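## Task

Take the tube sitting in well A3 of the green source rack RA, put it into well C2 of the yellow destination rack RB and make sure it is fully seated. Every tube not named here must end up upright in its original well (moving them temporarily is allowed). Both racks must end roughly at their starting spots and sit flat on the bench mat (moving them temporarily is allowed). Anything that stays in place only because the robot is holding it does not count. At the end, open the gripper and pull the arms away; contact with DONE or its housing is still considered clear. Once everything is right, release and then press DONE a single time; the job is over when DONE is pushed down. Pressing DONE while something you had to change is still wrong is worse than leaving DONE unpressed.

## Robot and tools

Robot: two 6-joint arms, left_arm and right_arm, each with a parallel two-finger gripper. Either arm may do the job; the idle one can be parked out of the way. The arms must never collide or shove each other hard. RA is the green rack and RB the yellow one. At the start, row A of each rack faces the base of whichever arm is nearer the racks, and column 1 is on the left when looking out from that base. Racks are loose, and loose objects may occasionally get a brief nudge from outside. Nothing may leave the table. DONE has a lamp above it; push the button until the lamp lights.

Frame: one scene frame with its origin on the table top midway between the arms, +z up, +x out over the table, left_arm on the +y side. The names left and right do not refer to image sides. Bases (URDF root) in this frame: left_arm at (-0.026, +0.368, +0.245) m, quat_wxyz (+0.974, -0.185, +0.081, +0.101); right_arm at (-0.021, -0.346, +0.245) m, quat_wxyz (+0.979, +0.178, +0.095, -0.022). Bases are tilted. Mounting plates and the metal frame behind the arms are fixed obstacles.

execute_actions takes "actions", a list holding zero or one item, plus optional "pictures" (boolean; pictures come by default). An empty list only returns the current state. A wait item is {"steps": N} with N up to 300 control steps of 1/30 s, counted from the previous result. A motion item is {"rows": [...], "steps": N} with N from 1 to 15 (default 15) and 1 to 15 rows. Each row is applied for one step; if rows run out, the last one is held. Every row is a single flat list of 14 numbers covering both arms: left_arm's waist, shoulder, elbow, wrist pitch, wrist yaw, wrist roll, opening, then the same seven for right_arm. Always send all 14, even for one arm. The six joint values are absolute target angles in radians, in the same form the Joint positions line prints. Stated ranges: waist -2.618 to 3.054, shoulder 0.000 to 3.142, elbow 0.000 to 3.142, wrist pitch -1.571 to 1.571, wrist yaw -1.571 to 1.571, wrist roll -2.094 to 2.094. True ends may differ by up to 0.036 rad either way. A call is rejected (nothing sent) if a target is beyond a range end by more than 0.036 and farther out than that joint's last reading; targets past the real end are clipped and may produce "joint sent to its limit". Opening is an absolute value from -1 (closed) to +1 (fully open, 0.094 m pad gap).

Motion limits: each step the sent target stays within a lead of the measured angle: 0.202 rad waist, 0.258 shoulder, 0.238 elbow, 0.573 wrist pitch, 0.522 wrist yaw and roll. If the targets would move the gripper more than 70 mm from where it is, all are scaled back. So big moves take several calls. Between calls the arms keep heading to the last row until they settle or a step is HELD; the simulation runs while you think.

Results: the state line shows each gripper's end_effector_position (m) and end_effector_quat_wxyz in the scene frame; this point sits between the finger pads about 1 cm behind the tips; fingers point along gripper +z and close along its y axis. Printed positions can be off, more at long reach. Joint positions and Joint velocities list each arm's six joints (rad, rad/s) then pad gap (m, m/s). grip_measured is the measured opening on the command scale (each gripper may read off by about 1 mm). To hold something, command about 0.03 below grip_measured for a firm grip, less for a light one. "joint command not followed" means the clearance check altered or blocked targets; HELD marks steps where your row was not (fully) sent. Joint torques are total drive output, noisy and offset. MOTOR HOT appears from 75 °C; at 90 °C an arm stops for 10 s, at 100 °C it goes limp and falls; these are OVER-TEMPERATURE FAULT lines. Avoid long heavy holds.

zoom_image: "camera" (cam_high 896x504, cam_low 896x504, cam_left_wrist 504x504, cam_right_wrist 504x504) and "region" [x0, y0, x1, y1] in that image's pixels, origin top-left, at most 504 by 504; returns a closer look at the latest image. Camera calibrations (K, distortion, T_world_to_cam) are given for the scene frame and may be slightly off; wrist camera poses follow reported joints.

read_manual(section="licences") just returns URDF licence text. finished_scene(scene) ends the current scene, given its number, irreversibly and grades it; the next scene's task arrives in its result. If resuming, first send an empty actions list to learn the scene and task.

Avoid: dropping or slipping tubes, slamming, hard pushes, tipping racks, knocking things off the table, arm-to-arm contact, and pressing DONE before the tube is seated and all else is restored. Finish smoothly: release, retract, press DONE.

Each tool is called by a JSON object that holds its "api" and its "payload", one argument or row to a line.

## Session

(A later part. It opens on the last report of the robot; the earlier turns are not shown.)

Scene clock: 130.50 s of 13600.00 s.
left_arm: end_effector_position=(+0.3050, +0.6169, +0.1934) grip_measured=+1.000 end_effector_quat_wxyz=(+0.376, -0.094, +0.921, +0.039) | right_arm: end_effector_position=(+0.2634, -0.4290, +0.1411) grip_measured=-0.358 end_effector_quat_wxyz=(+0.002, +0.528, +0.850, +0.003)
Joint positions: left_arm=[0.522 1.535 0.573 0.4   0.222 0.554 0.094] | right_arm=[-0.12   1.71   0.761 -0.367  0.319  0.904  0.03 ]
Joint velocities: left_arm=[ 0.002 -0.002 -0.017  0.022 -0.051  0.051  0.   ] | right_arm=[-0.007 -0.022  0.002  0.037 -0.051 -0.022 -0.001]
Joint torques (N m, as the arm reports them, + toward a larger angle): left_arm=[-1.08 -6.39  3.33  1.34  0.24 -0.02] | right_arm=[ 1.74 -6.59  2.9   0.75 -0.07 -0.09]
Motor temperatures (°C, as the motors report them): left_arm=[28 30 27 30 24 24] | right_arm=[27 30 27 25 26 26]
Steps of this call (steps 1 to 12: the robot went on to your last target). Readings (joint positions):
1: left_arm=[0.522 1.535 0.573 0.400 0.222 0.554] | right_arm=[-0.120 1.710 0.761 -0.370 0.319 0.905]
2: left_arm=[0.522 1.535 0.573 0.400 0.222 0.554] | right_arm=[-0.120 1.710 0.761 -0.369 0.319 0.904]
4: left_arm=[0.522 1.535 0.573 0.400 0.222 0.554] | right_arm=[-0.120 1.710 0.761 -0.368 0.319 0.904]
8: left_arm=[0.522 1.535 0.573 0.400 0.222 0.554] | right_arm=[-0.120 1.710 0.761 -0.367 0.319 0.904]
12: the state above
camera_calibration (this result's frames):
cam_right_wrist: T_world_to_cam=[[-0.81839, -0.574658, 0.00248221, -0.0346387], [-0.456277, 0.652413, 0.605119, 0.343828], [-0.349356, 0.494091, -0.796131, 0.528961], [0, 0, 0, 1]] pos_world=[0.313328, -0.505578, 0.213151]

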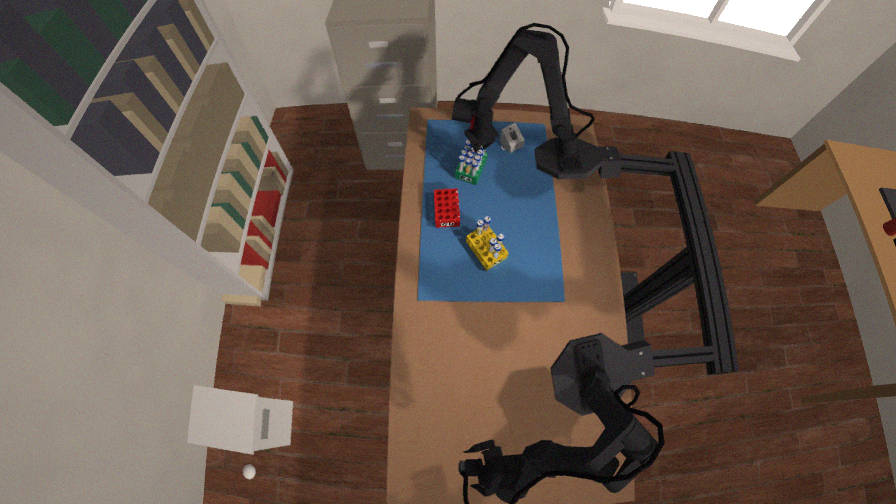

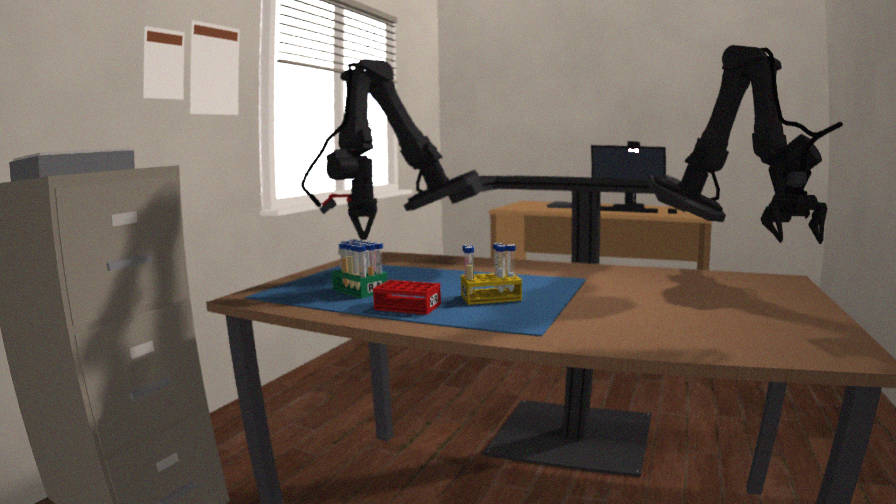

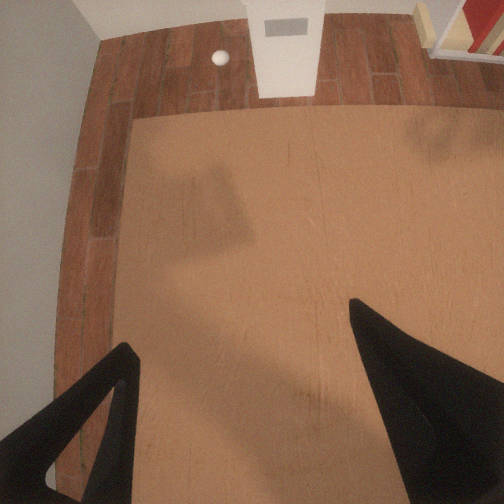

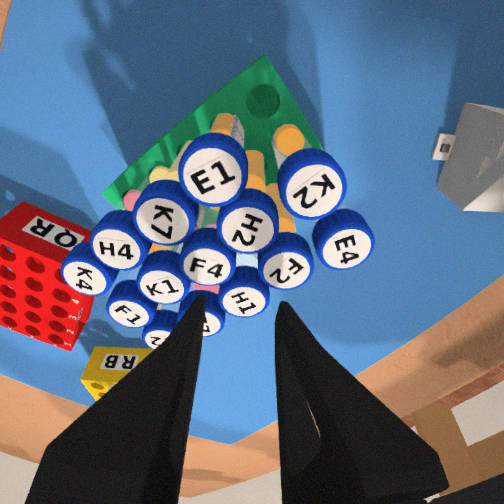

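{"api": "execute_actions", "payload": {
  "actions": [
    {"rows":[[0.522,1.535,0.573,0.4,0.222,0.554,1,-0.127,1.727,0.745,-0.348,0.316,0.895,-0.36],[0.522,1.535,0.573,0.4,0.222,0.554,1,-0.129,1.733,0.742,-0.339,0.315,0.893,-0.36],[0.522,1.535,0.573,0.4,0.222,0.554,1,-0.131,1.739,0.739,-0.33,0.314,0.891,-0.36],[0.522,1.535,0.573,0.4,0.222,0.554,1,-0.133,1.745,0.736,-0.321,0.313,0.889,-0.36],[0.522,1.535,0.573,0.4,0.222,0.554,1,-0.135,1.75,0.733,-0.312,0.313,0.887,-0.36],[0.522,1.535,0.573,0.4,0.222,0.554,1,-0.137,1.7545,0.7303,-0.3055,0.312,0.885,-0.36]]}
  ],
  "pictures": false
}}

{"api": "execute_actions", "payload": {
  "actions": [
    {"steps":8}
  ]
}}

{"api": "zoom_image", "payload": {
  "camera": "cam_right_wrist",
  "region": [160, 220, 330, 390]
}}

{"api": "zoom_image", "payload": {
  "camera": "cam_low",
  "region": [335, 210, 395, 270]
}}

Scene clock: 142.87 s of 13600.00 s.
left_arm: end_effector_position=(+0.3050, +0.6169, +0.1934) grip_measured=+1.000 end_effector_quat_wxyz=(+0.376, -0.094, +0.921, +0.039) | right_arm: end_effector_position=(+0.2622, -0.4289, +0.1334) grip_measured=-0.358 end_effector_quat_wxyz=(+0.001, +0.527, +0.850, +0.003)
Joint positions: left_arm=[0.522 1.535 0.573 0.4   0.222 0.554 0.094] | right_arm=[-0.13   1.734  0.752 -0.332  0.317  0.894  0.03 ]
Joint velocities: left_arm=[ 0.007  0.002 -0.007 -0.007  0.037  0.051  0.   ] | right_arm=[-0.007 -0.012 -0.012  0.022  0.037 -0.007 -0.   ]
Joint torques (N m, as the arm reports them, + toward a larger angle): left_arm=[-1.06 -6.37  3.35  1.33  0.24 -0.01] | right_arm=[ 1.56 -6.01  1.92  0.93 -0.1  -0.08]
Motor temperatures (°C, as the motors report them): left_arm=[28 30 27 30 24 24] | right_arm=[27 30 27 25 26 26]
Steps of this call (steps 1 to 15: the robot went on to your last target; steps 16 to 90: nothing new was sent; then 8.87 s passed at rest; steps 91 to 105: all 15 steps of this action). Readings (joint positions):
91: left_arm=[0.522 1.535 0.573 0.400 0.222 0.554] | right_arm=[-0.120 1.710 0.761 -0.366 0.319 0.903]
92: left_arm=[0.522 1.535 0.573 0.400 0.222 0.554] | right_arm=[-0.120 1.710 0.761 -0.364 0.319 0.903]
94: left_arm=[0.522 1.535 0.573 0.400 0.222 0.554] | right_arm=[-0.122 1.715 0.761 -0.354 0.319 0.901]
98: left_arm=[0.522 1.535 0.573 0.400 0.222 0.554] | right_arm=[-0.130 1.734 0.753 -0.332 0.317 0.896]
105: the state above

Scene clock: 143.13 s of 13600.00 s.
left_arm: end_effector_position=(+0.3050, +0.6169, +0.1934) grip_measured=+1.000 end_effector_quat_wxyz=(+0.376, -0.094, +0.921, +0.039) | right_arm: end_effector_position=(+0.2622, -0.4289, +0.1334) grip_measured=-0.358 end_effector_quat_wxyz=(+0.001, +0.527, +0.850, +0.003)
Joint positions: left_arm=[0.522 1.535 0.573 0.4   0.222 0.554 0.094] | right_arm=[-0.13   1.734  0.752 -0.332  0.317  0.893  0.03 ]
Joint velocities: left_arm=[-0.012 -0.012 -0.017 -0.007  0.037  0.066  0.   ] | right_arm=[-0.022  0.012 -0.007 -0.007 -0.051 -0.007  0.001]
Joint torques (N m, as the arm reports them, + toward a larger angle): left_arm=[-1.05 -6.37  3.34  1.33  0.25 -0.02] | right_arm=[ 1.54 -5.87  1.97  0.92 -0.1  -0.08]
Motor temperatures (°C, as the motors report them): left_arm=[28 30 27 30 24 24] | right_arm=[27 30 27 25 26 26]
Steps of this call (steps 1 to 8: the robot went on to your last target). Readings (joint positions):
1: left_arm=[0.522 1.535 0.573 0.400 0.222 0.554] | right_arm=[-0.130 1.734 0.752 -0.332 0.317 0.893]
2: left_arm=[0.522 1.535 0.573 0.400 0.222 0.554] | right_arm=[-0.130 1.734 0.752 -0.332 0.317 0.893]
4: left_arm=[0.522 1.535 0.573 0.400 0.222 0.554] | right_arm=[-0.130 1.734 0.752 -0.332 0.317 0.893]
8: the state above
camera_calibration (this result's frames):
cam_right_wrist: T_world_to_cam=[[-0.817754, -0.575558, 0.00341676, -0.0362661], [-0.456098, 0.651623, 0.606105, 0.347355], [-0.351075, 0.494086, -0.795378, 0.52267], [0, 0, 0, 1]] pos_world=[0.312267, -0.505462, 0.205311]

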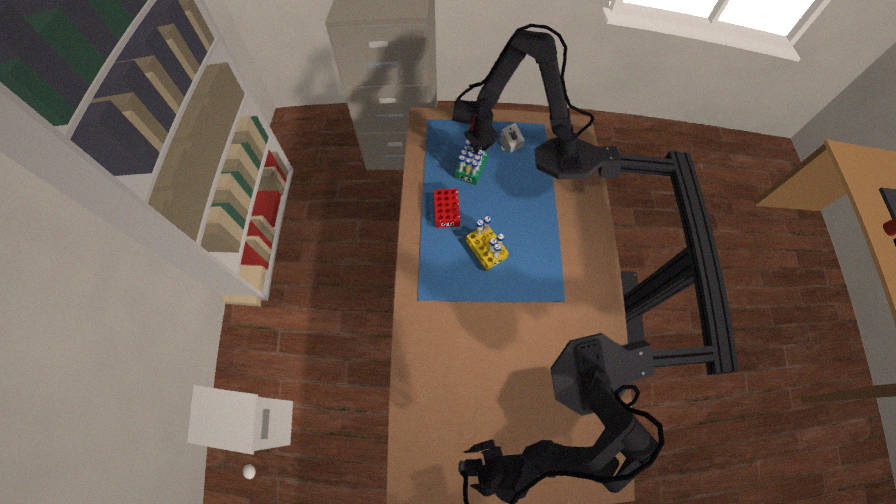

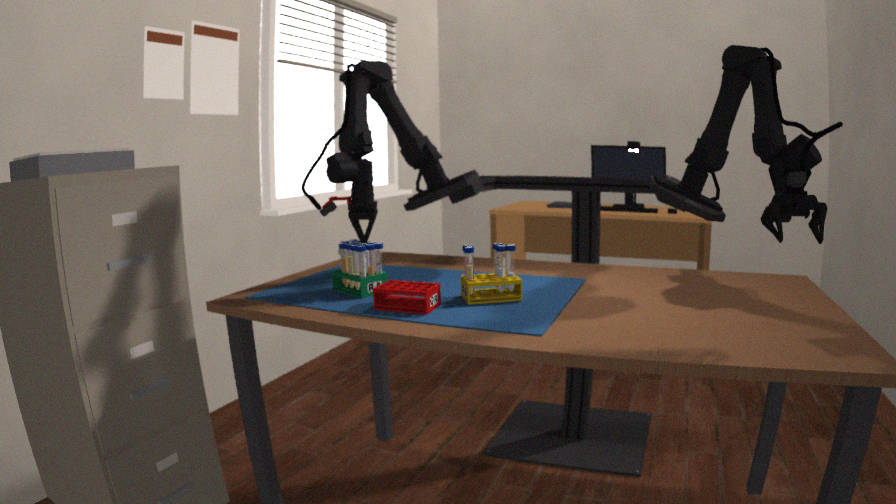

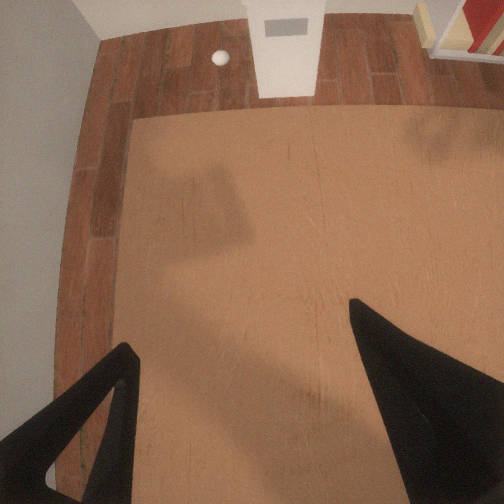

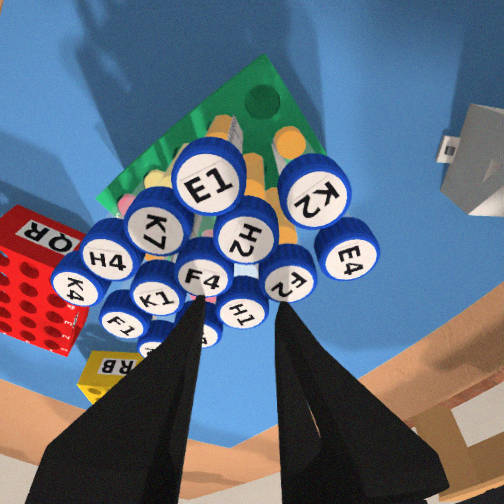

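Region (160, 220, 330, 390) of cam_right_wrist's 504x504 image, scaled by 2.965, with more detail than that image has.

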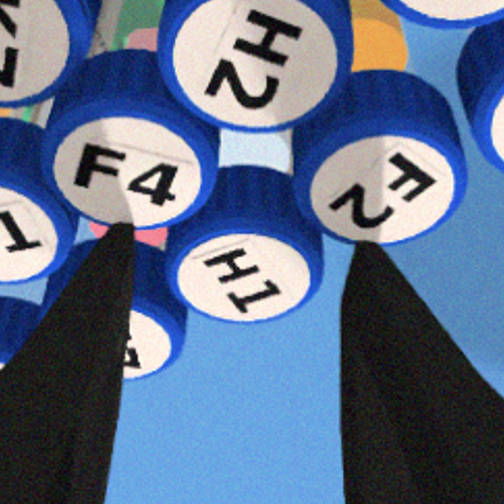

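Region (335, 210, 395, 270) of cam_low's 896x504 image, scaled by 8.400, with more detail than that image has.

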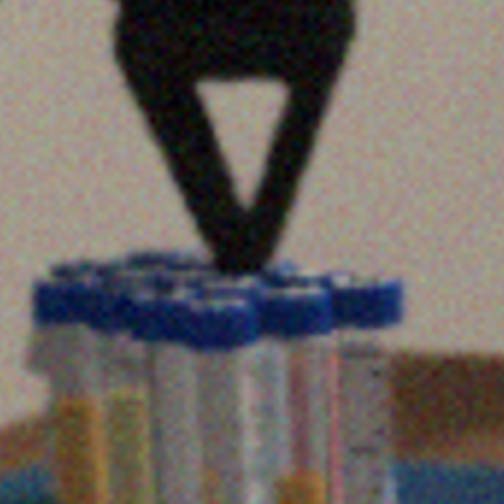

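{"api": "execute_actions", "payload": {
  "actions": [
    {"rows":[[0.522,1.535,0.573,0.4,0.222,0.554,1,-0.135,1.745,0.745,-0.32,0.311,0.885,-0.36],[0.522,1.535,0.573,0.4,0.222,0.554,1,-0.133,1.735,0.758,-0.335,0.309,0.885,-0.36],[0.522,1.535,0.573,0.4,0.222,0.554,1,-0.132,1.728,0.768,-0.345,0.307,0.885,-0.38],[0.522,1.535,0.573,0.4,0.222,0.554,1,-0.132,1.725,0.772,-0.356,0.304,0.885,-0.40],[0.522,1.535,0.573,0.4,0.222,0.554,1,-0.132,1.725,0.772,-0.362,0.302,0.885,-0.43]]}
  ]
}}

{"api": "zoom_image", "payload": {
  "camera": "cam_right_wrist",
  "region": [160, 220, 330, 390]
}}

Scene clock: 150.20 s of 13600.00 s.
left_arm: end_effector_position=(+0.3050, +0.6169, +0.1934) grip_measured=+1.000 end_effector_quat_wxyz=(+0.376, -0.094, +0.921, +0.039) | right_arm: end_effector_position=(+0.2583, -0.4269, +0.1334) grip_measured=-0.428 end_effector_quat_wxyz=(-0.008, +0.524, +0.852, +0.003)
Joint positions: left_arm=[0.522 1.535 0.573 0.4   0.222 0.554 0.094] | right_arm=[-0.13   1.734  0.752 -0.349  0.311  0.892  0.027]
Joint velocities: left_arm=[-0.007 -0.012  0.002  0.007 -0.051 -0.022  0.   ] | right_arm=[-0.002 -0.002 -0.002 -0.007 -0.007 -0.007  0.001]
Joint torques (N m, as the arm reports them, + toward a larger angle): left_arm=[-1.05 -6.37  3.35  1.34  0.24 -0.02] | right_arm=[ 1.88 -8.63  5.48  0.44 -0.13 -0.07]
Motor temperatures (°C, as the motors report them): left_arm=[28 30 27 30 24 24] | right_arm=[27 30 27 25 26 26]
Steps of this call (steps 1 to 15: the robot went on to your last target; steps 16 to 90: nothing new was sent; then 3.57 s passed at rest; steps 91 to 105: all 15 steps of this action). Readings (joint positions):
91: left_arm=[0.522 1.535 0.573 0.400 0.222 0.554] | right_arm=[-0.130 1.734 0.752 -0.332 0.317 0.893]
92: left_arm=[0.522 1.535 0.573 0.400 0.222 0.554] | right_arm=[-0.130 1.734 0.752 -0.333 0.317 0.893]
94: left_arm=[0.522 1.535 0.573 0.400 0.222 0.554] | right_arm=[-0.130 1.734 0.752 -0.338 0.315 0.893]
98: left_arm=[0.522 1.535 0.573 0.400 0.222 0.554] | right_arm=[-0.130 1.734 0.752 -0.349 0.311 0.893]
105: the state above
camera_calibration (this result's frames):
cam_right_wrist: T_world_to_cam=[[-0.8138, -0.581057, 0.0101001, -0.0425747], [-0.451249, 0.642759, 0.61906, 0.337524], [-0.366201, 0.499234, -0.785279, 0.525122], [0, 0, 0, 1]] pos_world=[0.309961, -0.503843, 0.20385]

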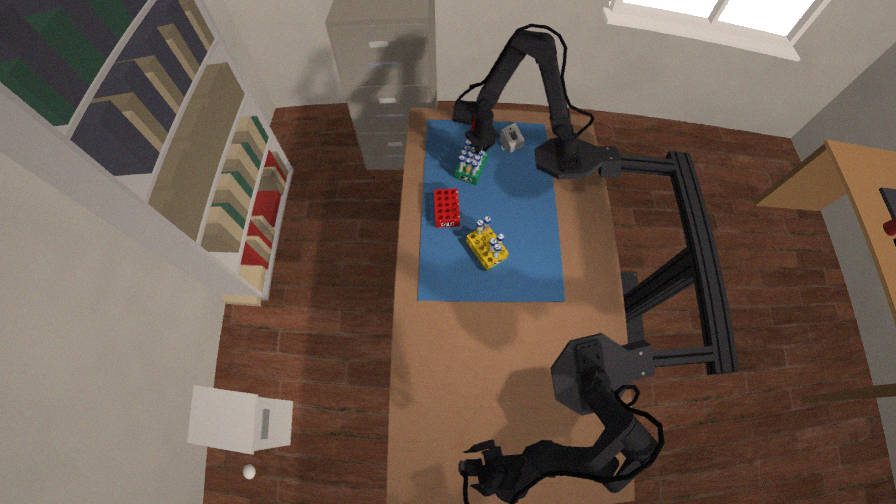

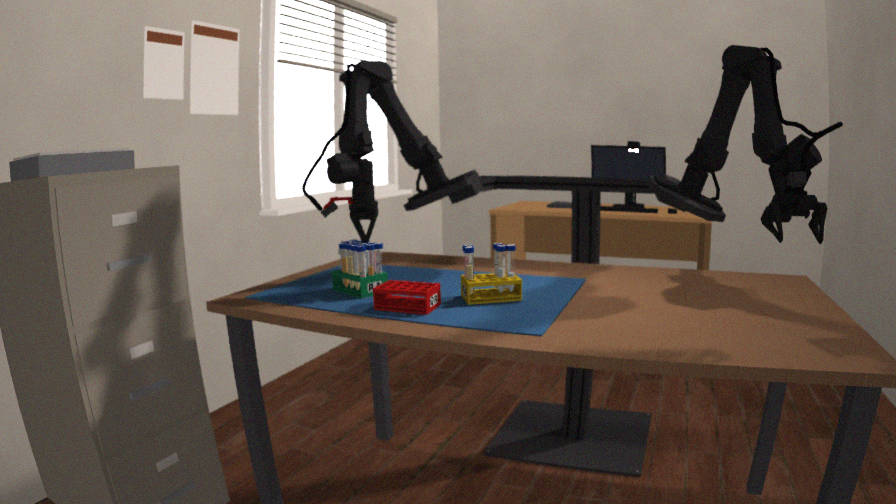

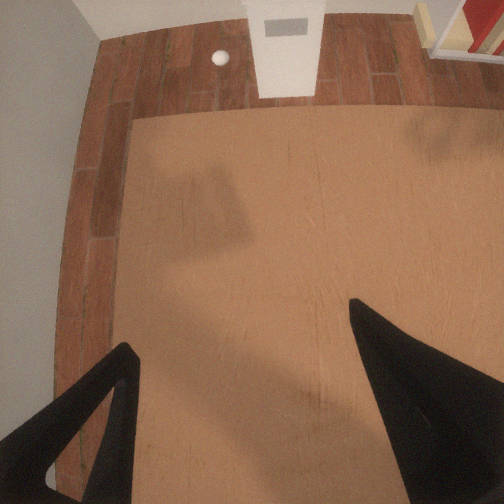

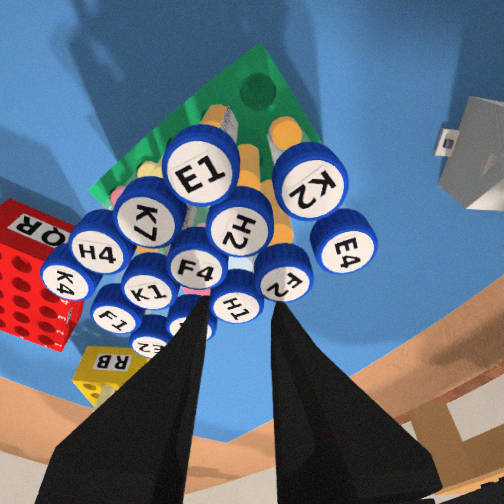

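Region (160, 220, 330, 390) of cam_right_wrist's 504x504 image, scaled by 2.965, with more detail than that image has.

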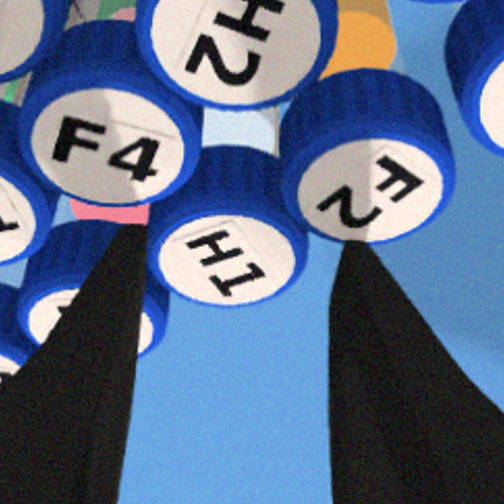

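{"api": "execute_actions", "payload": {
  "actions": [
    {"rows":[[0.522,1.535,0.573,0.4,0.222,0.554,1,-0.132,1.725,0.776,-0.36,0.302,0.885,-0.42],[0.522,1.535,0.573,0.4,0.222,0.554,1,-0.132,1.725,0.779,-0.358,0.302,0.885,-0.42],[0.522,1.535,0.573,0.4,0.222,0.554,1,-0.132,1.725,0.782,-0.356,0.302,0.885,-0.42]],"steps":12}
  ]
}}

{"api": "zoom_image", "payload": {
  "camera": "cam_right_wrist",
  "region": [160, 220, 330, 390]
}}

Scene clock: 157.90 s of 13600.00 s.
left_arm: end_effector_position=(+0.3050, +0.6169, +0.1934) grip_measured=+1.000 end_effector_quat_wxyz=(+0.376, -0.094, +0.921, +0.039) | right_arm: end_effector_position=(+0.2614, -0.4271, +0.1344) grip_measured=-0.422 end_effector_quat_wxyz=(-0.006, +0.525, +0.851, +0.006)
Joint positions: left_arm=[0.522 1.535 0.573 0.4   0.222 0.554 0.094] | right_arm=[-0.13   1.734  0.759 -0.35   0.306  0.892  0.027]
Joint velocities: left_arm=[ 0.002  0.007 -0.002  0.022 -0.022 -0.051  0.   ] | right_arm=[-0.002 -0.002 -0.022  0.022  0.022 -0.022 -0.   ]
Joint torques (N m, as the arm reports them, + toward a larger angle): left_arm=[-1.06 -6.4   3.35  1.32  0.25 -0.01] | right_arm=[ 1.94 -8.62  5.72  0.53 -0.11 -0.07]
Motor temperatures (°C, as the motors report them): left_arm=[28 30 27 30 24 24] | right_arm=[27 31 27 25 26 26]
Steps of this call (steps 1 to 15: the robot went on to your last target; steps 16 to 90: nothing new was sent; then 4.30 s passed at rest; steps 91 to 102: all 12 steps of this action). Readings (joint positions):
91: left_arm=[0.522 1.535 0.573 0.400 0.222 0.554] | right_arm=[-0.130 1.734 0.752 -0.349 0.310 0.892]
92: left_arm=[0.522 1.535 0.573 0.400 0.222 0.554] | right_arm=[-0.130 1.734 0.753 -0.350 0.310 0.892]
94: left_arm=[0.522 1.535 0.573 0.400 0.222 0.554] | right_arm=[-0.130 1.734 0.757 -0.350 0.309 0.892]
98: left_arm=[0.522 1.535 0.573 0.400 0.222 0.554] | right_arm=[-0.130 1.734 0.759 -0.350 0.307 0.892]
102: the state above
camera_calibration (this result's frames):
cam_right_wrist: T_world_to_cam=[[-0.814839, -0.579682, 0.00258174, -0.0382726], [-0.454467, 0.641581, 0.617926, 0.338947], [-0.359857, 0.502337, -0.786232, 0.526886], [0, 0, 0, 1]] pos_world=[0.312458, -0.504322, 0.204909]

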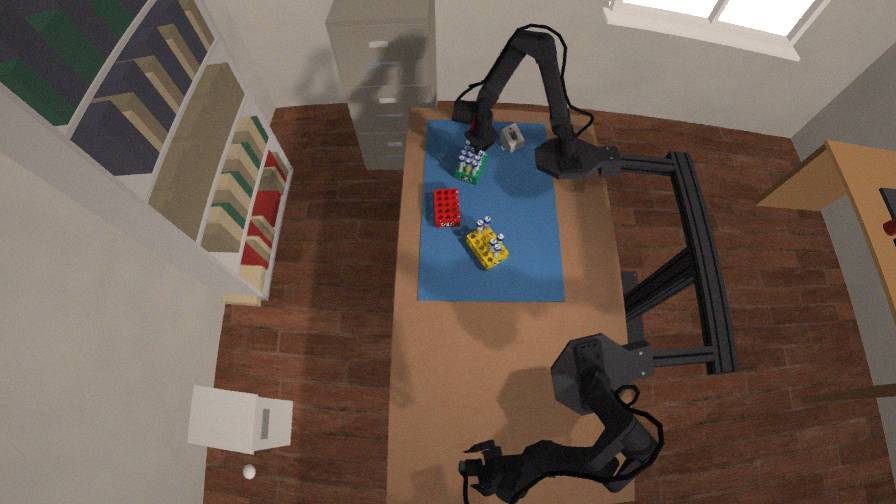

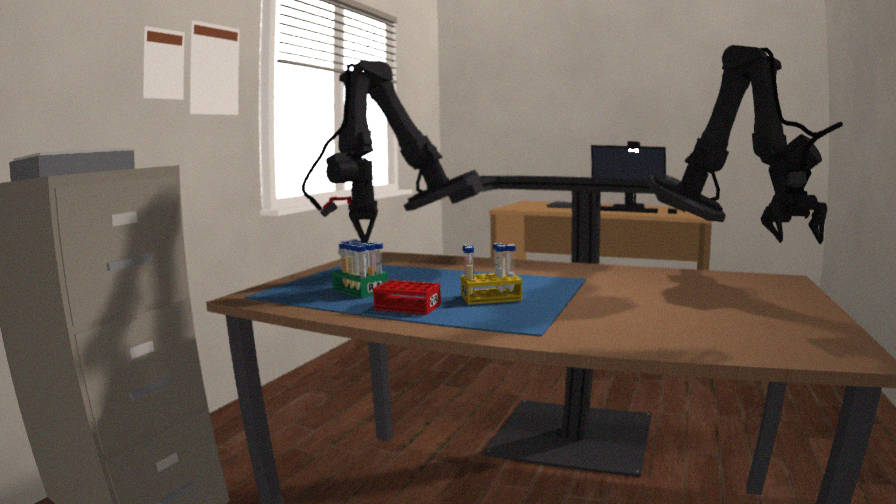

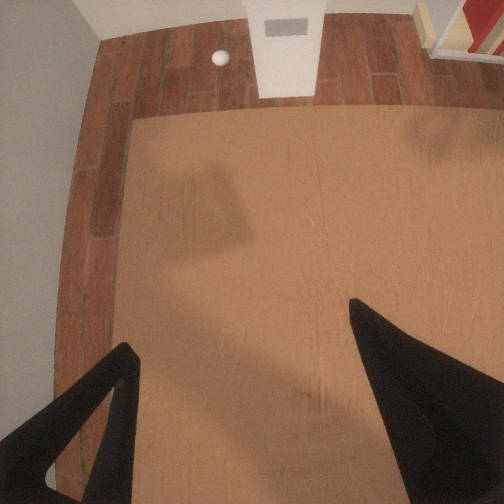

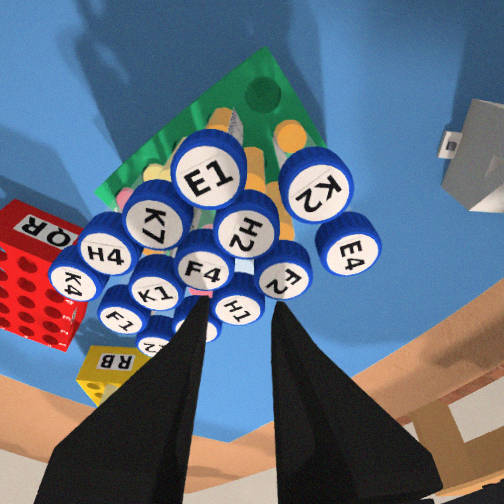

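Region (160, 220, 330, 390) of cam_right_wrist's 504x504 image, scaled by 2.965, with more detail than that image has.

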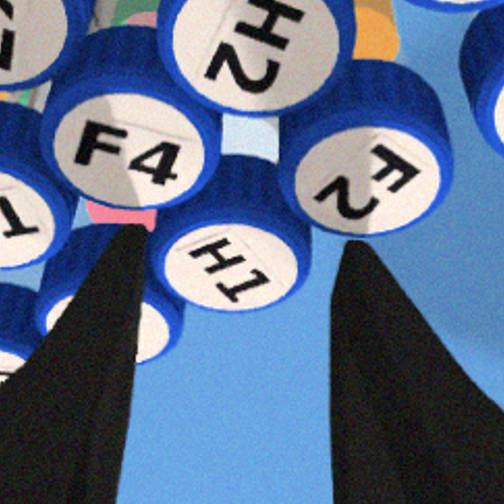

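{"api": "execute_actions", "payload": {
  "actions": [
    {"rows":[[0.522,1.535,0.573,0.4,0.222,0.554,1,-0.134,1.738,0.775,-0.345,0.303,0.888,-0.42],[0.522,1.535,0.573,0.4,0.222,0.554,1,-0.135,1.746,0.768,-0.337,0.304,0.89,-0.42],[0.522,1.535,0.573,0.4,0.222,0.554,1,-0.136,1.751,0.765,-0.333,0.304,0.89,-0.42],[0.522,1.535,0.573,0.4,0.222,0.554,1,-0.1372,1.756,0.765,-0.3285,0.304,0.89,-0.42],[0.522,1.535,0.573,0.4,0.222,0.554,1,-0.1384,1.761,0.765,-0.324,0.304,0.89,-0.42],[0.522,1.535,0.573,0.4,0.222,0.554,1,-0.1396,1.766,0.765,-0.3195,0.304,0.89,-0.42],[0.522,1.535,0.573,0.4,0.222,0.554,1,-0.1408,1.771,0.765,-0.315,0.304,0.89,-0.42],[0.522,1.535,0.573,0.4,0.222,0.554,1,-0.142,1.776,0.765,-0.311,0.304,0.89,-0.42]]}
  ]
}}

{"api": "zoom_image", "payload": {
  "camera": "cam_right_wrist",
  "region": [160, 220, 330, 390]
}}

Scene clock: 165.80 s of 13600.00 s.
left_arm: end_effector_position=(+0.3050, +0.6169, +0.1934) grip_measured=+1.000 end_effector_quat_wxyz=(+0.376, -0.094, +0.921, +0.039) | right_arm: end_effector_position=(+0.2636, -0.4269, +0.1333) grip_measured=-0.422 end_effector_quat_wxyz=(-0.003, +0.526, +0.850, +0.008)
Joint positions: left_arm=[0.522 1.535 0.573 0.4   0.222 0.554 0.094] | right_arm=[-0.13   1.739  0.759 -0.338  0.304  0.892  0.027]
Joint velocities: left_arm=[-0.032 -0.002  0.002  0.051  0.007  0.007  0.   ] | right_arm=[ 0.007 -0.007 -0.002  0.066 -0.037  0.051  0.   ]
Joint torques (N m, as the arm reports them, + toward a larger angle): left_arm=[-1.05 -6.37  3.37  1.33  0.23 -0.01] | right_arm=[ 1.21 -4.42  4.28  0.9  -0.01 -0.02]
Motor temperatures (°C, as the motors report them): left_arm=[28 30 27 31 24 24] | right_arm=[27 31 27 25 26 26]
Steps of this call (steps 1 to 15: the robot went on to your last target; steps 16 to 90: nothing new was sent; then 4.40 s passed at rest; steps 91 to 105: all 15 steps of this action). Readings (joint positions):
91: left_arm=[0.522 1.535 0.573 0.400 0.222 0.554] | right_arm=[-0.130 1.734 0.759 -0.350 0.306 0.892]
92: left_arm=[0.522 1.535 0.573 0.400 0.222 0.554] | right_arm=[-0.130 1.734 0.759 -0.350 0.306 0.892]
94: left_arm=[0.522 1.535 0.573 0.400 0.222 0.554] | right_arm=[-0.130 1.734 0.759 -0.348 0.306 0.892]
98: left_arm=[0.522 1.535 0.573 0.400 0.222 0.554] | right_arm=[-0.130 1.739 0.759 -0.340 0.304 0.892]
105: the state above
camera_calibration (this result's frames):
cam_right_wrist: T_world_to_cam=[[-0.816504, -0.577325, -0.00407326, -0.0340813], [-0.457406, 0.642567, 0.614725, 0.342093], [-0.352279, 0.503789, -0.788731, 0.525646], [0, 0, 0, 1]] pos_world=[0.313822, -0.504308, 0.204161]

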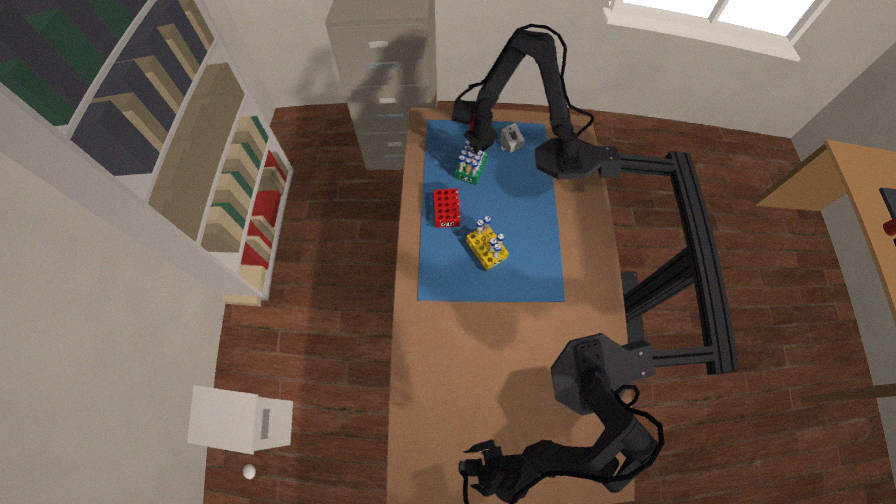

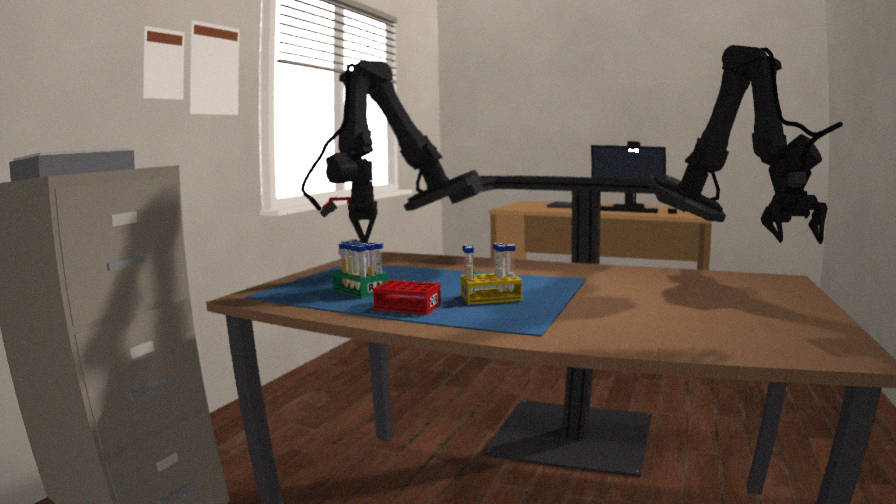

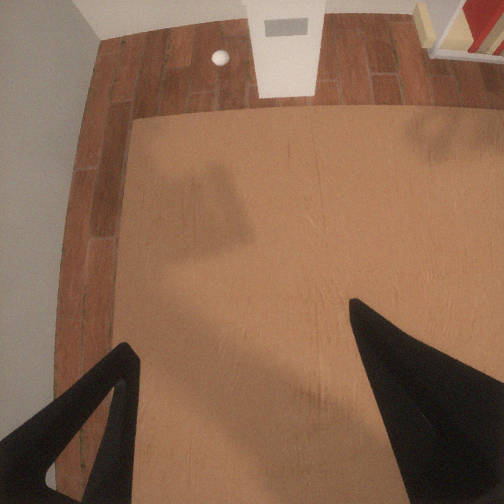

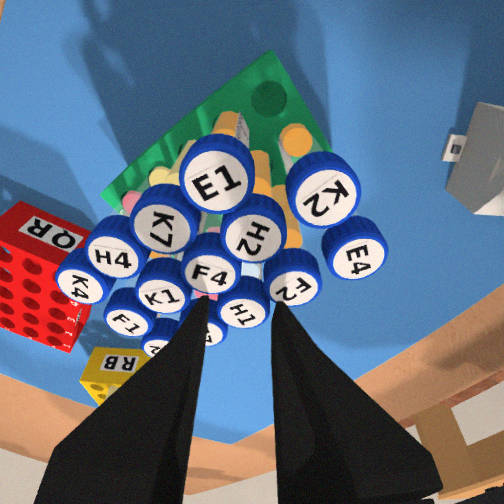

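Region (160, 220, 330, 390) of cam_right_wrist's 504x504 image, scaled by 2.965, with more detail than that image has.

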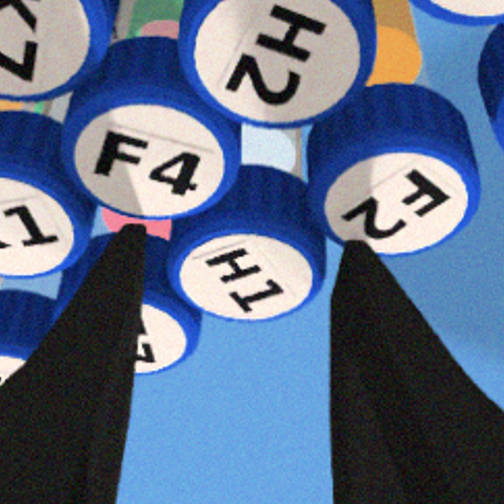

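{"api": "execute_actions", "payload": {
  "actions": [
    {"rows":[[0.522,1.535,0.573,0.4,0.222,0.554,1,-0.135,1.75,0.765,-0.33,0.304,0.89,-0.42],[0.522,1.535,0.573,0.4,0.222,0.554,1,-0.13,1.725,0.765,-0.345,0.304,0.89,-0.42],[0.522,1.535,0.573,0.4,0.222,0.554,1,-0.125,1.708,0.765,-0.355,0.304,0.89,-0.42],[0.522,1.535,0.573,0.4,0.222,0.554,1,-0.121,1.698,0.76,-0.362,0.308,0.9,-0.42],[0.522,1.535,0.573,0.4,0.222,0.554,1,-0.117,1.688,0.752,-0.368,0.312,0.94,-0.41],[0.522,1.535,0.573,0.4,0.222,0.554,1,-0.113,1.68,0.745,-0.37,0.316,1.0,-0.39],[0.522,1.535,0.573,0.4,0.222,0.554,1,-0.109,1.673,0.738,-0.37,0.32,1.08,-0.37],[0.522,1.535,0.573,0.4,0.222,0.554,1,-0.105,1.668,0.731,-0.37,0.324,1.17,-0.35],[0.522,1.535,0.573,0.4,0.222,0.554,1,-0.102,1.666,0.724,-0.37,0.328,1.27,-0.33],[0.522,1.535,0.573,0.4,0.222,0.554,1,-0.099,1.666,0.718,-0.37,0.331,1.37,-0.31],[0.522,1.535,0.573,0.4,0.222,0.554,1,-0.098,1.666,0.713,-0.37,0.333,1.47,-0.29],[0.522,1.535,0.573,0.4,0.222,0.554,1,-0.098,1.666,0.71,-0.37,0.333,1.56,-0.27],[0.522,1.535,0.573,0.4,0.222,0.554,1,-0.098,1.666,0.71,-0.37,0.333,1.63,-0.25],[0.522,1.535,0.573,0.4,0.222,0.554,1,-0.098,1.666,0.71,-0.37,0.333,1.69,-0.24],[0.522,1.535,0.573,0.4,0.222,0.554,1,-0.098,1.666,0.71,-0.37,0.333,1.725,-0.24]]}
  ],
  "pictures": false
}}

{"api": "execute_actions", "payload": {
  "actions": [
    {"steps":18}
  ]
}}

{"api": "zoom_image", "payload": {
  "camera": "cam_right_wrist",
  "region": [130, 200, 350, 400]
}}

Scene clock: 190.43 s of 13600.00 s.
left_arm: end_effector_position=(+0.3050, +0.6169, +0.1934) grip_measured=+1.000 end_effector_quat_wxyz=(+0.376, -0.094, +0.921, +0.039) | right_arm: end_effector_position=(+0.2568, -0.4246, +0.1426) grip_measured=-0.243 end_effector_quat_wxyz=(+0.000, +0.735, +0.678, +0.007)
Joint positions: left_arm=[0.522 1.535 0.573 0.4   0.222 0.554 0.094] | right_arm=[-0.111  1.686  0.727 -0.356  0.315  1.452  0.036]
Joint velocities: left_arm=[ 0.002  0.002 -0.017  0.037  0.022  0.022  0.   ] | right_arm=[ 0.007 -0.017 -0.071 -0.022  0.066  1.824  0.003]
Joint torques (N m, as the arm reports them, + toward a larger angle): left_arm=[-1.05 -6.32  3.35  1.32  0.24  0.  ] | right_arm=[ 2.93 -9.27  2.94  0.55  0.14  0.01]
Motor temperatures (°C, as the motors report them): left_arm=[28 30 27 31 24 24] | right_arm=[27 30 27 25 26 26]
Steps of this call (steps 1 to 15: the robot went on to your last target; steps 16 to 90: nothing new was sent; then 21.13 s passed at rest; steps 91 to 105: all 15 steps of this action). Readings (joint positions):
91: left_arm=[0.522 1.535 0.573 0.400 0.222 0.554] | right_arm=[-0.130 1.739 0.759 -0.336 0.303 0.892]
92: left_arm=[0.522 1.535 0.573 0.400 0.222 0.554] | right_arm=[-0.130 1.738 0.759 -0.336 0.303 0.892]
94: left_arm=[0.522 1.535 0.573 0.400 0.222 0.554] | right_arm=[-0.130 1.733 0.759 -0.340 0.303 0.892]
98: left_arm=[0.522 1.535 0.573 0.400 0.222 0.554] | right_arm=[-0.127 1.706 0.758 -0.351 0.305 0.984]
105: the state above

Scene clock: 191.03 s of 13600.00 s.
left_arm: end_effector_position=(+0.3050, +0.6169, +0.1934) grip_measured=+1.000 end_effector_quat_wxyz=(+0.376, -0.094, +0.921, +0.039) | right_arm: end_effector_position=(+0.2551, -0.4247, +0.1422) grip_measured=-0.242 end_effector_quat_wxyz=(-0.001, +0.817, +0.577, +0.004)
Joint positions: left_arm=[0.522 1.535 0.573 0.4   0.222 0.554 0.094] | right_arm=[-0.111  1.686  0.724 -0.358  0.318  1.714  0.036]
Joint velocities: left_arm=[-0.017  0.007  0.007 -0.022 -0.022  0.007  0.   ] | right_arm=[-0.002 -0.002 -0.007 -0.007  0.007 -0.007 -0.   ]
Joint torques (N m, as the arm reports them, + toward a larger angle): left_arm=[-1.05 -6.36  3.31  1.33  0.23 -0.02] | right_arm=[ 3.05 -9.28  2.64  0.49  0.13  0.09]
Motor temperatures (°C, as the motors report them): left_arm=[28 30 27 31 24 24] | right_arm=[27 30 27 25 26 26]
Steps of this call (steps 1 to 18: the robot went on to your last target). Readings (joint positions):
1: left_arm=[0.522 1.535 0.573 0.400 0.222 0.554] | right_arm=[-0.111 1.686 0.725 -0.357 0.316 1.506]
2: left_arm=[0.522 1.535 0.573 0.400 0.222 0.554] | right_arm=[-0.111 1.686 0.724 -0.358 0.316 1.548]
4: left_arm=[0.522 1.535 0.573 0.400 0.222 0.554] | right_arm=[-0.111 1.686 0.724 -0.358 0.317 1.610]
8: left_arm=[0.522 1.535 0.573 0.400 0.222 0.554] | right_arm=[-0.111 1.686 0.724 -0.358 0.318 1.674]
18: the state above
camera_calibration (this result's frames):
cam_right_wrist: T_world_to_cam=[[-0.982257, 0.187459, 0.00551458, 0.325997], [0.151589, 0.7763, 0.611866, 0.233151], [0.110419, 0.601845, -0.790942, 0.452546], [0, 0, 0, 1]] pos_world=[0.2349, -0.514469, 0.213483]

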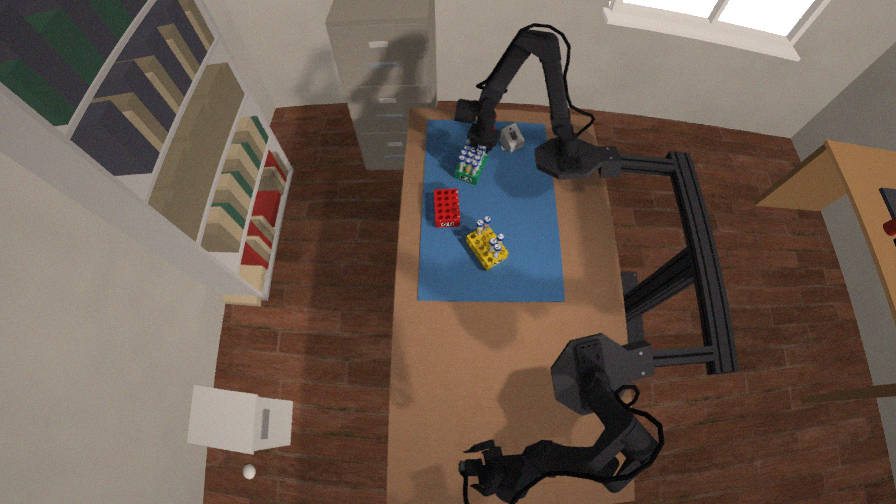

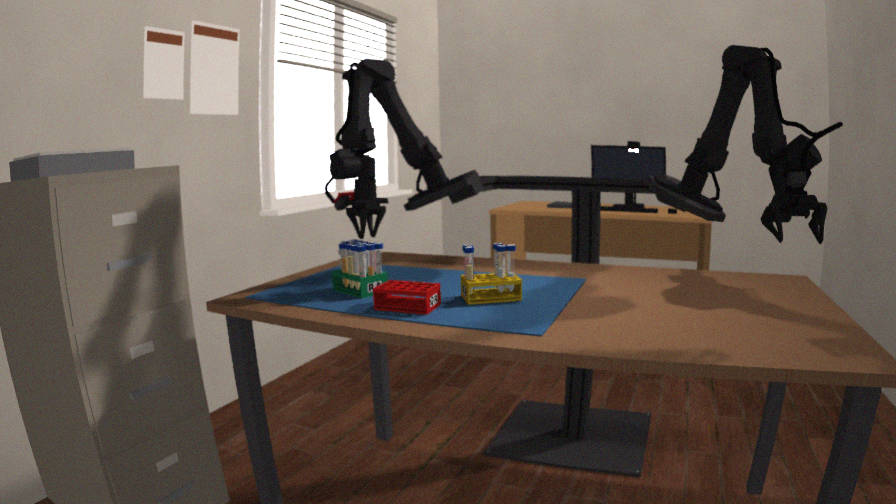

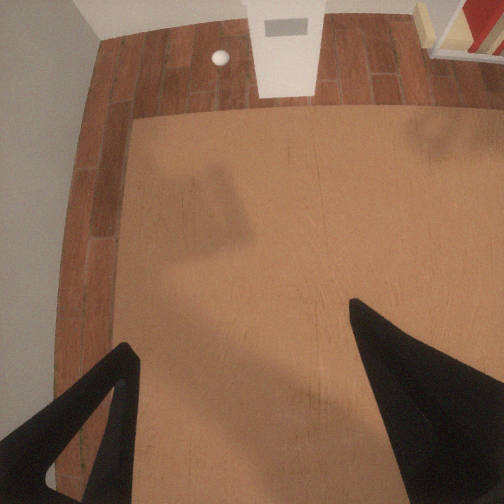

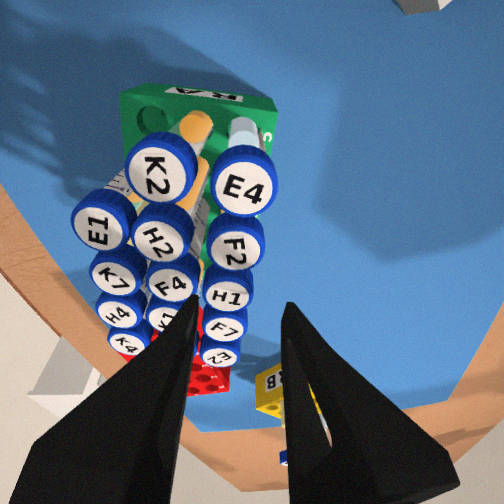

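Region (130, 200, 350, 400) of cam_right_wrist's 504x504 image, scaled by 2.291, with more detail than that image has; it fills the top 458 rows of this view, and the rest is white.

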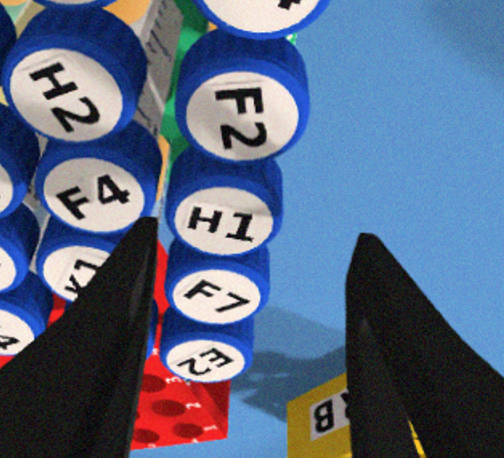

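{"api": "execute_actions", "payload": {
  "actions": [
    {"rows":[[0.522,1.535,0.573,0.4,0.222,0.554,1,-0.106,1.68,0.72,-0.36,0.325,1.72,-0.3],[0.522,1.535,0.573,0.4,0.222,0.554,1,-0.113,1.692,0.728,-0.351,0.32,1.715,-0.36],[0.522,1.535,0.573,0.4,0.222,0.554,1,-0.117,1.699,0.73,-0.345,0.32,1.715,-0.41],[0.522,1.535,0.573,0.4,0.222,0.554,1,-0.119,1.705,0.73,-0.34,0.32,1.715,-0.447],[0.522,1.535,0.573,0.4,0.222,0.554,1,-0.121,1.711,0.73,-0.335,0.32,1.715,-0.447],[0.522,1.535,0.573,0.4,0.222,0.554,1,-0.123,1.717,0.73,-0.33,0.32,1.715,-0.447],[0.522,1.535,0.573,0.4,0.222,0.554,1,-0.125,1.723,0.73,-0.325,0.32,1.715,-0.447],[0.522,1.535,0.573,0.4,0.222,0.554,1,-0.127,1.729,0.73,-0.32,0.32,1.715,-0.447],[0.522,1.535,0.573,0.4,0.222,0.554,1,-0.129,1.735,0.73,-0.316,0.32,1.715,-0.447],[0.522,1.535,0.573,0.4,0.222,0.554,1,-0.13,1.743,0.73,-0.314,0.32,1.715,-0.447]]}
  ]
}}

{"api": "zoom_image", "payload": {
  "camera": "cam_right_wrist",
  "region": [130, 200, 350, 400]
}}

Scene clock: 203.10 s of 13600.00 s.
left_arm: end_effector_position=(+0.3050, +0.6169, +0.1934) grip_measured=+1.000 end_effector_quat_wxyz=(+0.376, -0.094, +0.921, +0.039) | right_arm: end_effector_position=(+0.2567, -0.4258, +0.1335) grip_measured=-0.445 end_effector_quat_wxyz=(+0.000, +0.822, +0.570, +0.004)
Joint positions: left_arm=[0.522 1.535 0.573 0.4   0.222 0.554 0.094] | right_arm=[-0.123  1.721  0.724 -0.318  0.318  1.718  0.026]
Joint velocities: left_arm=[-0.007  0.002  0.002 -0.066  0.022  0.066  0.   ] | right_arm=[-0.012 -0.027 -0.012  0.037 -0.022 -0.022 -0.001]
Joint torques (N m, as the arm reports them, + toward a larger angle): left_arm=[-1.04 -6.4   3.37  1.34  0.24 -0.02] | right_arm=[ 1.59 -5.58  4.24  0.63 -0.02 -0.06]
Motor temperatures (°C, as the motors report them): left_arm=[28 30 27 31 24 24] | right_arm=[27 31 27 25 26 26]
Steps of this call (steps 1 to 15: the robot went on to your last target; steps 16 to 90: nothing new was sent; then 8.57 s passed at rest; steps 91 to 105: all 15 steps of this action). Readings (joint positions):
91: left_arm=[0.522 1.535 0.573 0.400 0.222 0.554] | right_arm=[-0.111 1.686 0.724 -0.358 0.318 1.718]
92: left_arm=[0.522 1.535 0.573 0.400 0.222 0.554] | right_arm=[-0.111 1.686 0.724 -0.358 0.318 1.718]
94: left_arm=[0.522 1.535 0.573 0.400 0.222 0.554] | right_arm=[-0.111 1.686 0.724 -0.356 0.318 1.718]
98: left_arm=[0.522 1.535 0.573 0.400 0.222 0.554] | right_arm=[-0.116 1.697 0.724 -0.341 0.318 1.718]
105: the state above
camera_calibration (this result's frames):
cam_right_wrist: T_world_to_cam=[[-0.978902, 0.204286, 0.00415589, 0.334368], [0.164424, 0.775489, 0.609575, 0.235841], [0.121305, 0.597398, -0.792718, 0.441664], [0, 0, 0, 1]] pos_world=[0.23496, -0.515048, 0.204962]

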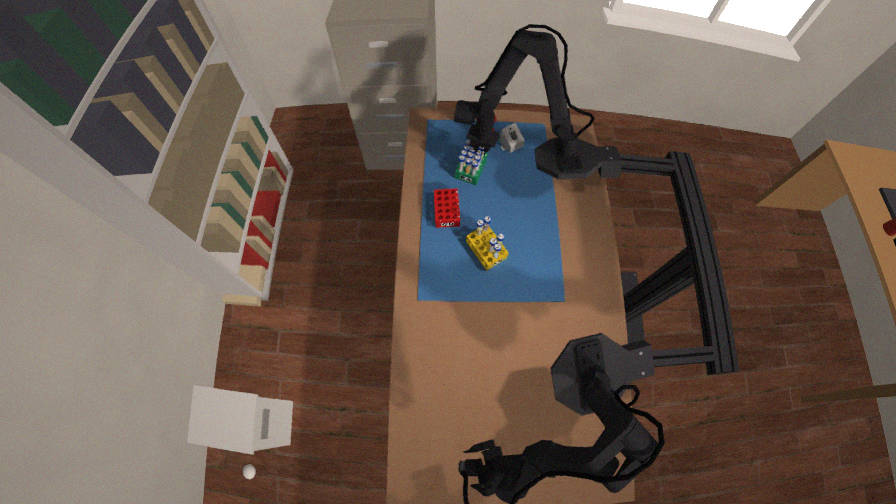

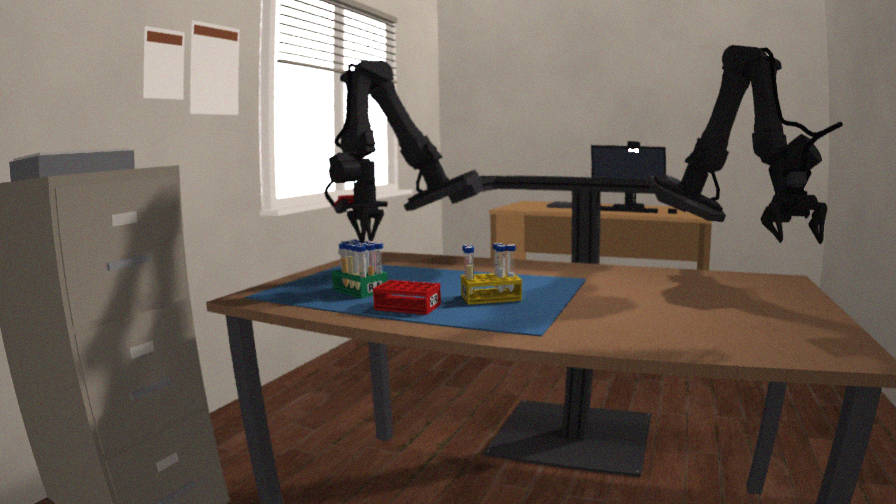

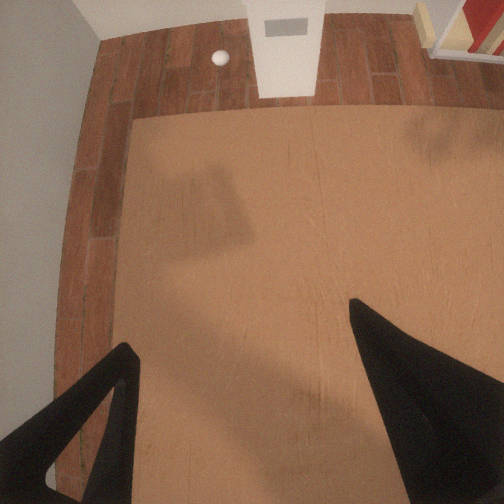

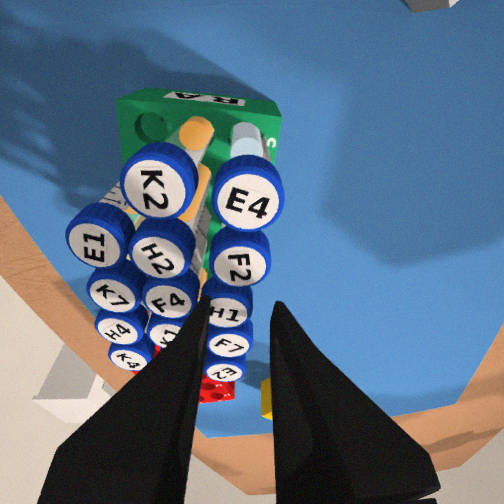

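Region (130, 200, 350, 400) of cam_right_wrist's 504x504 image, scaled by 2.291, with more detail than that image has; it fills the top 458 rows of this view, and the rest is white.

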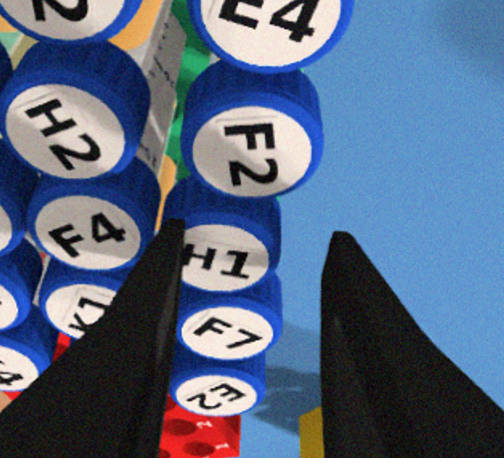

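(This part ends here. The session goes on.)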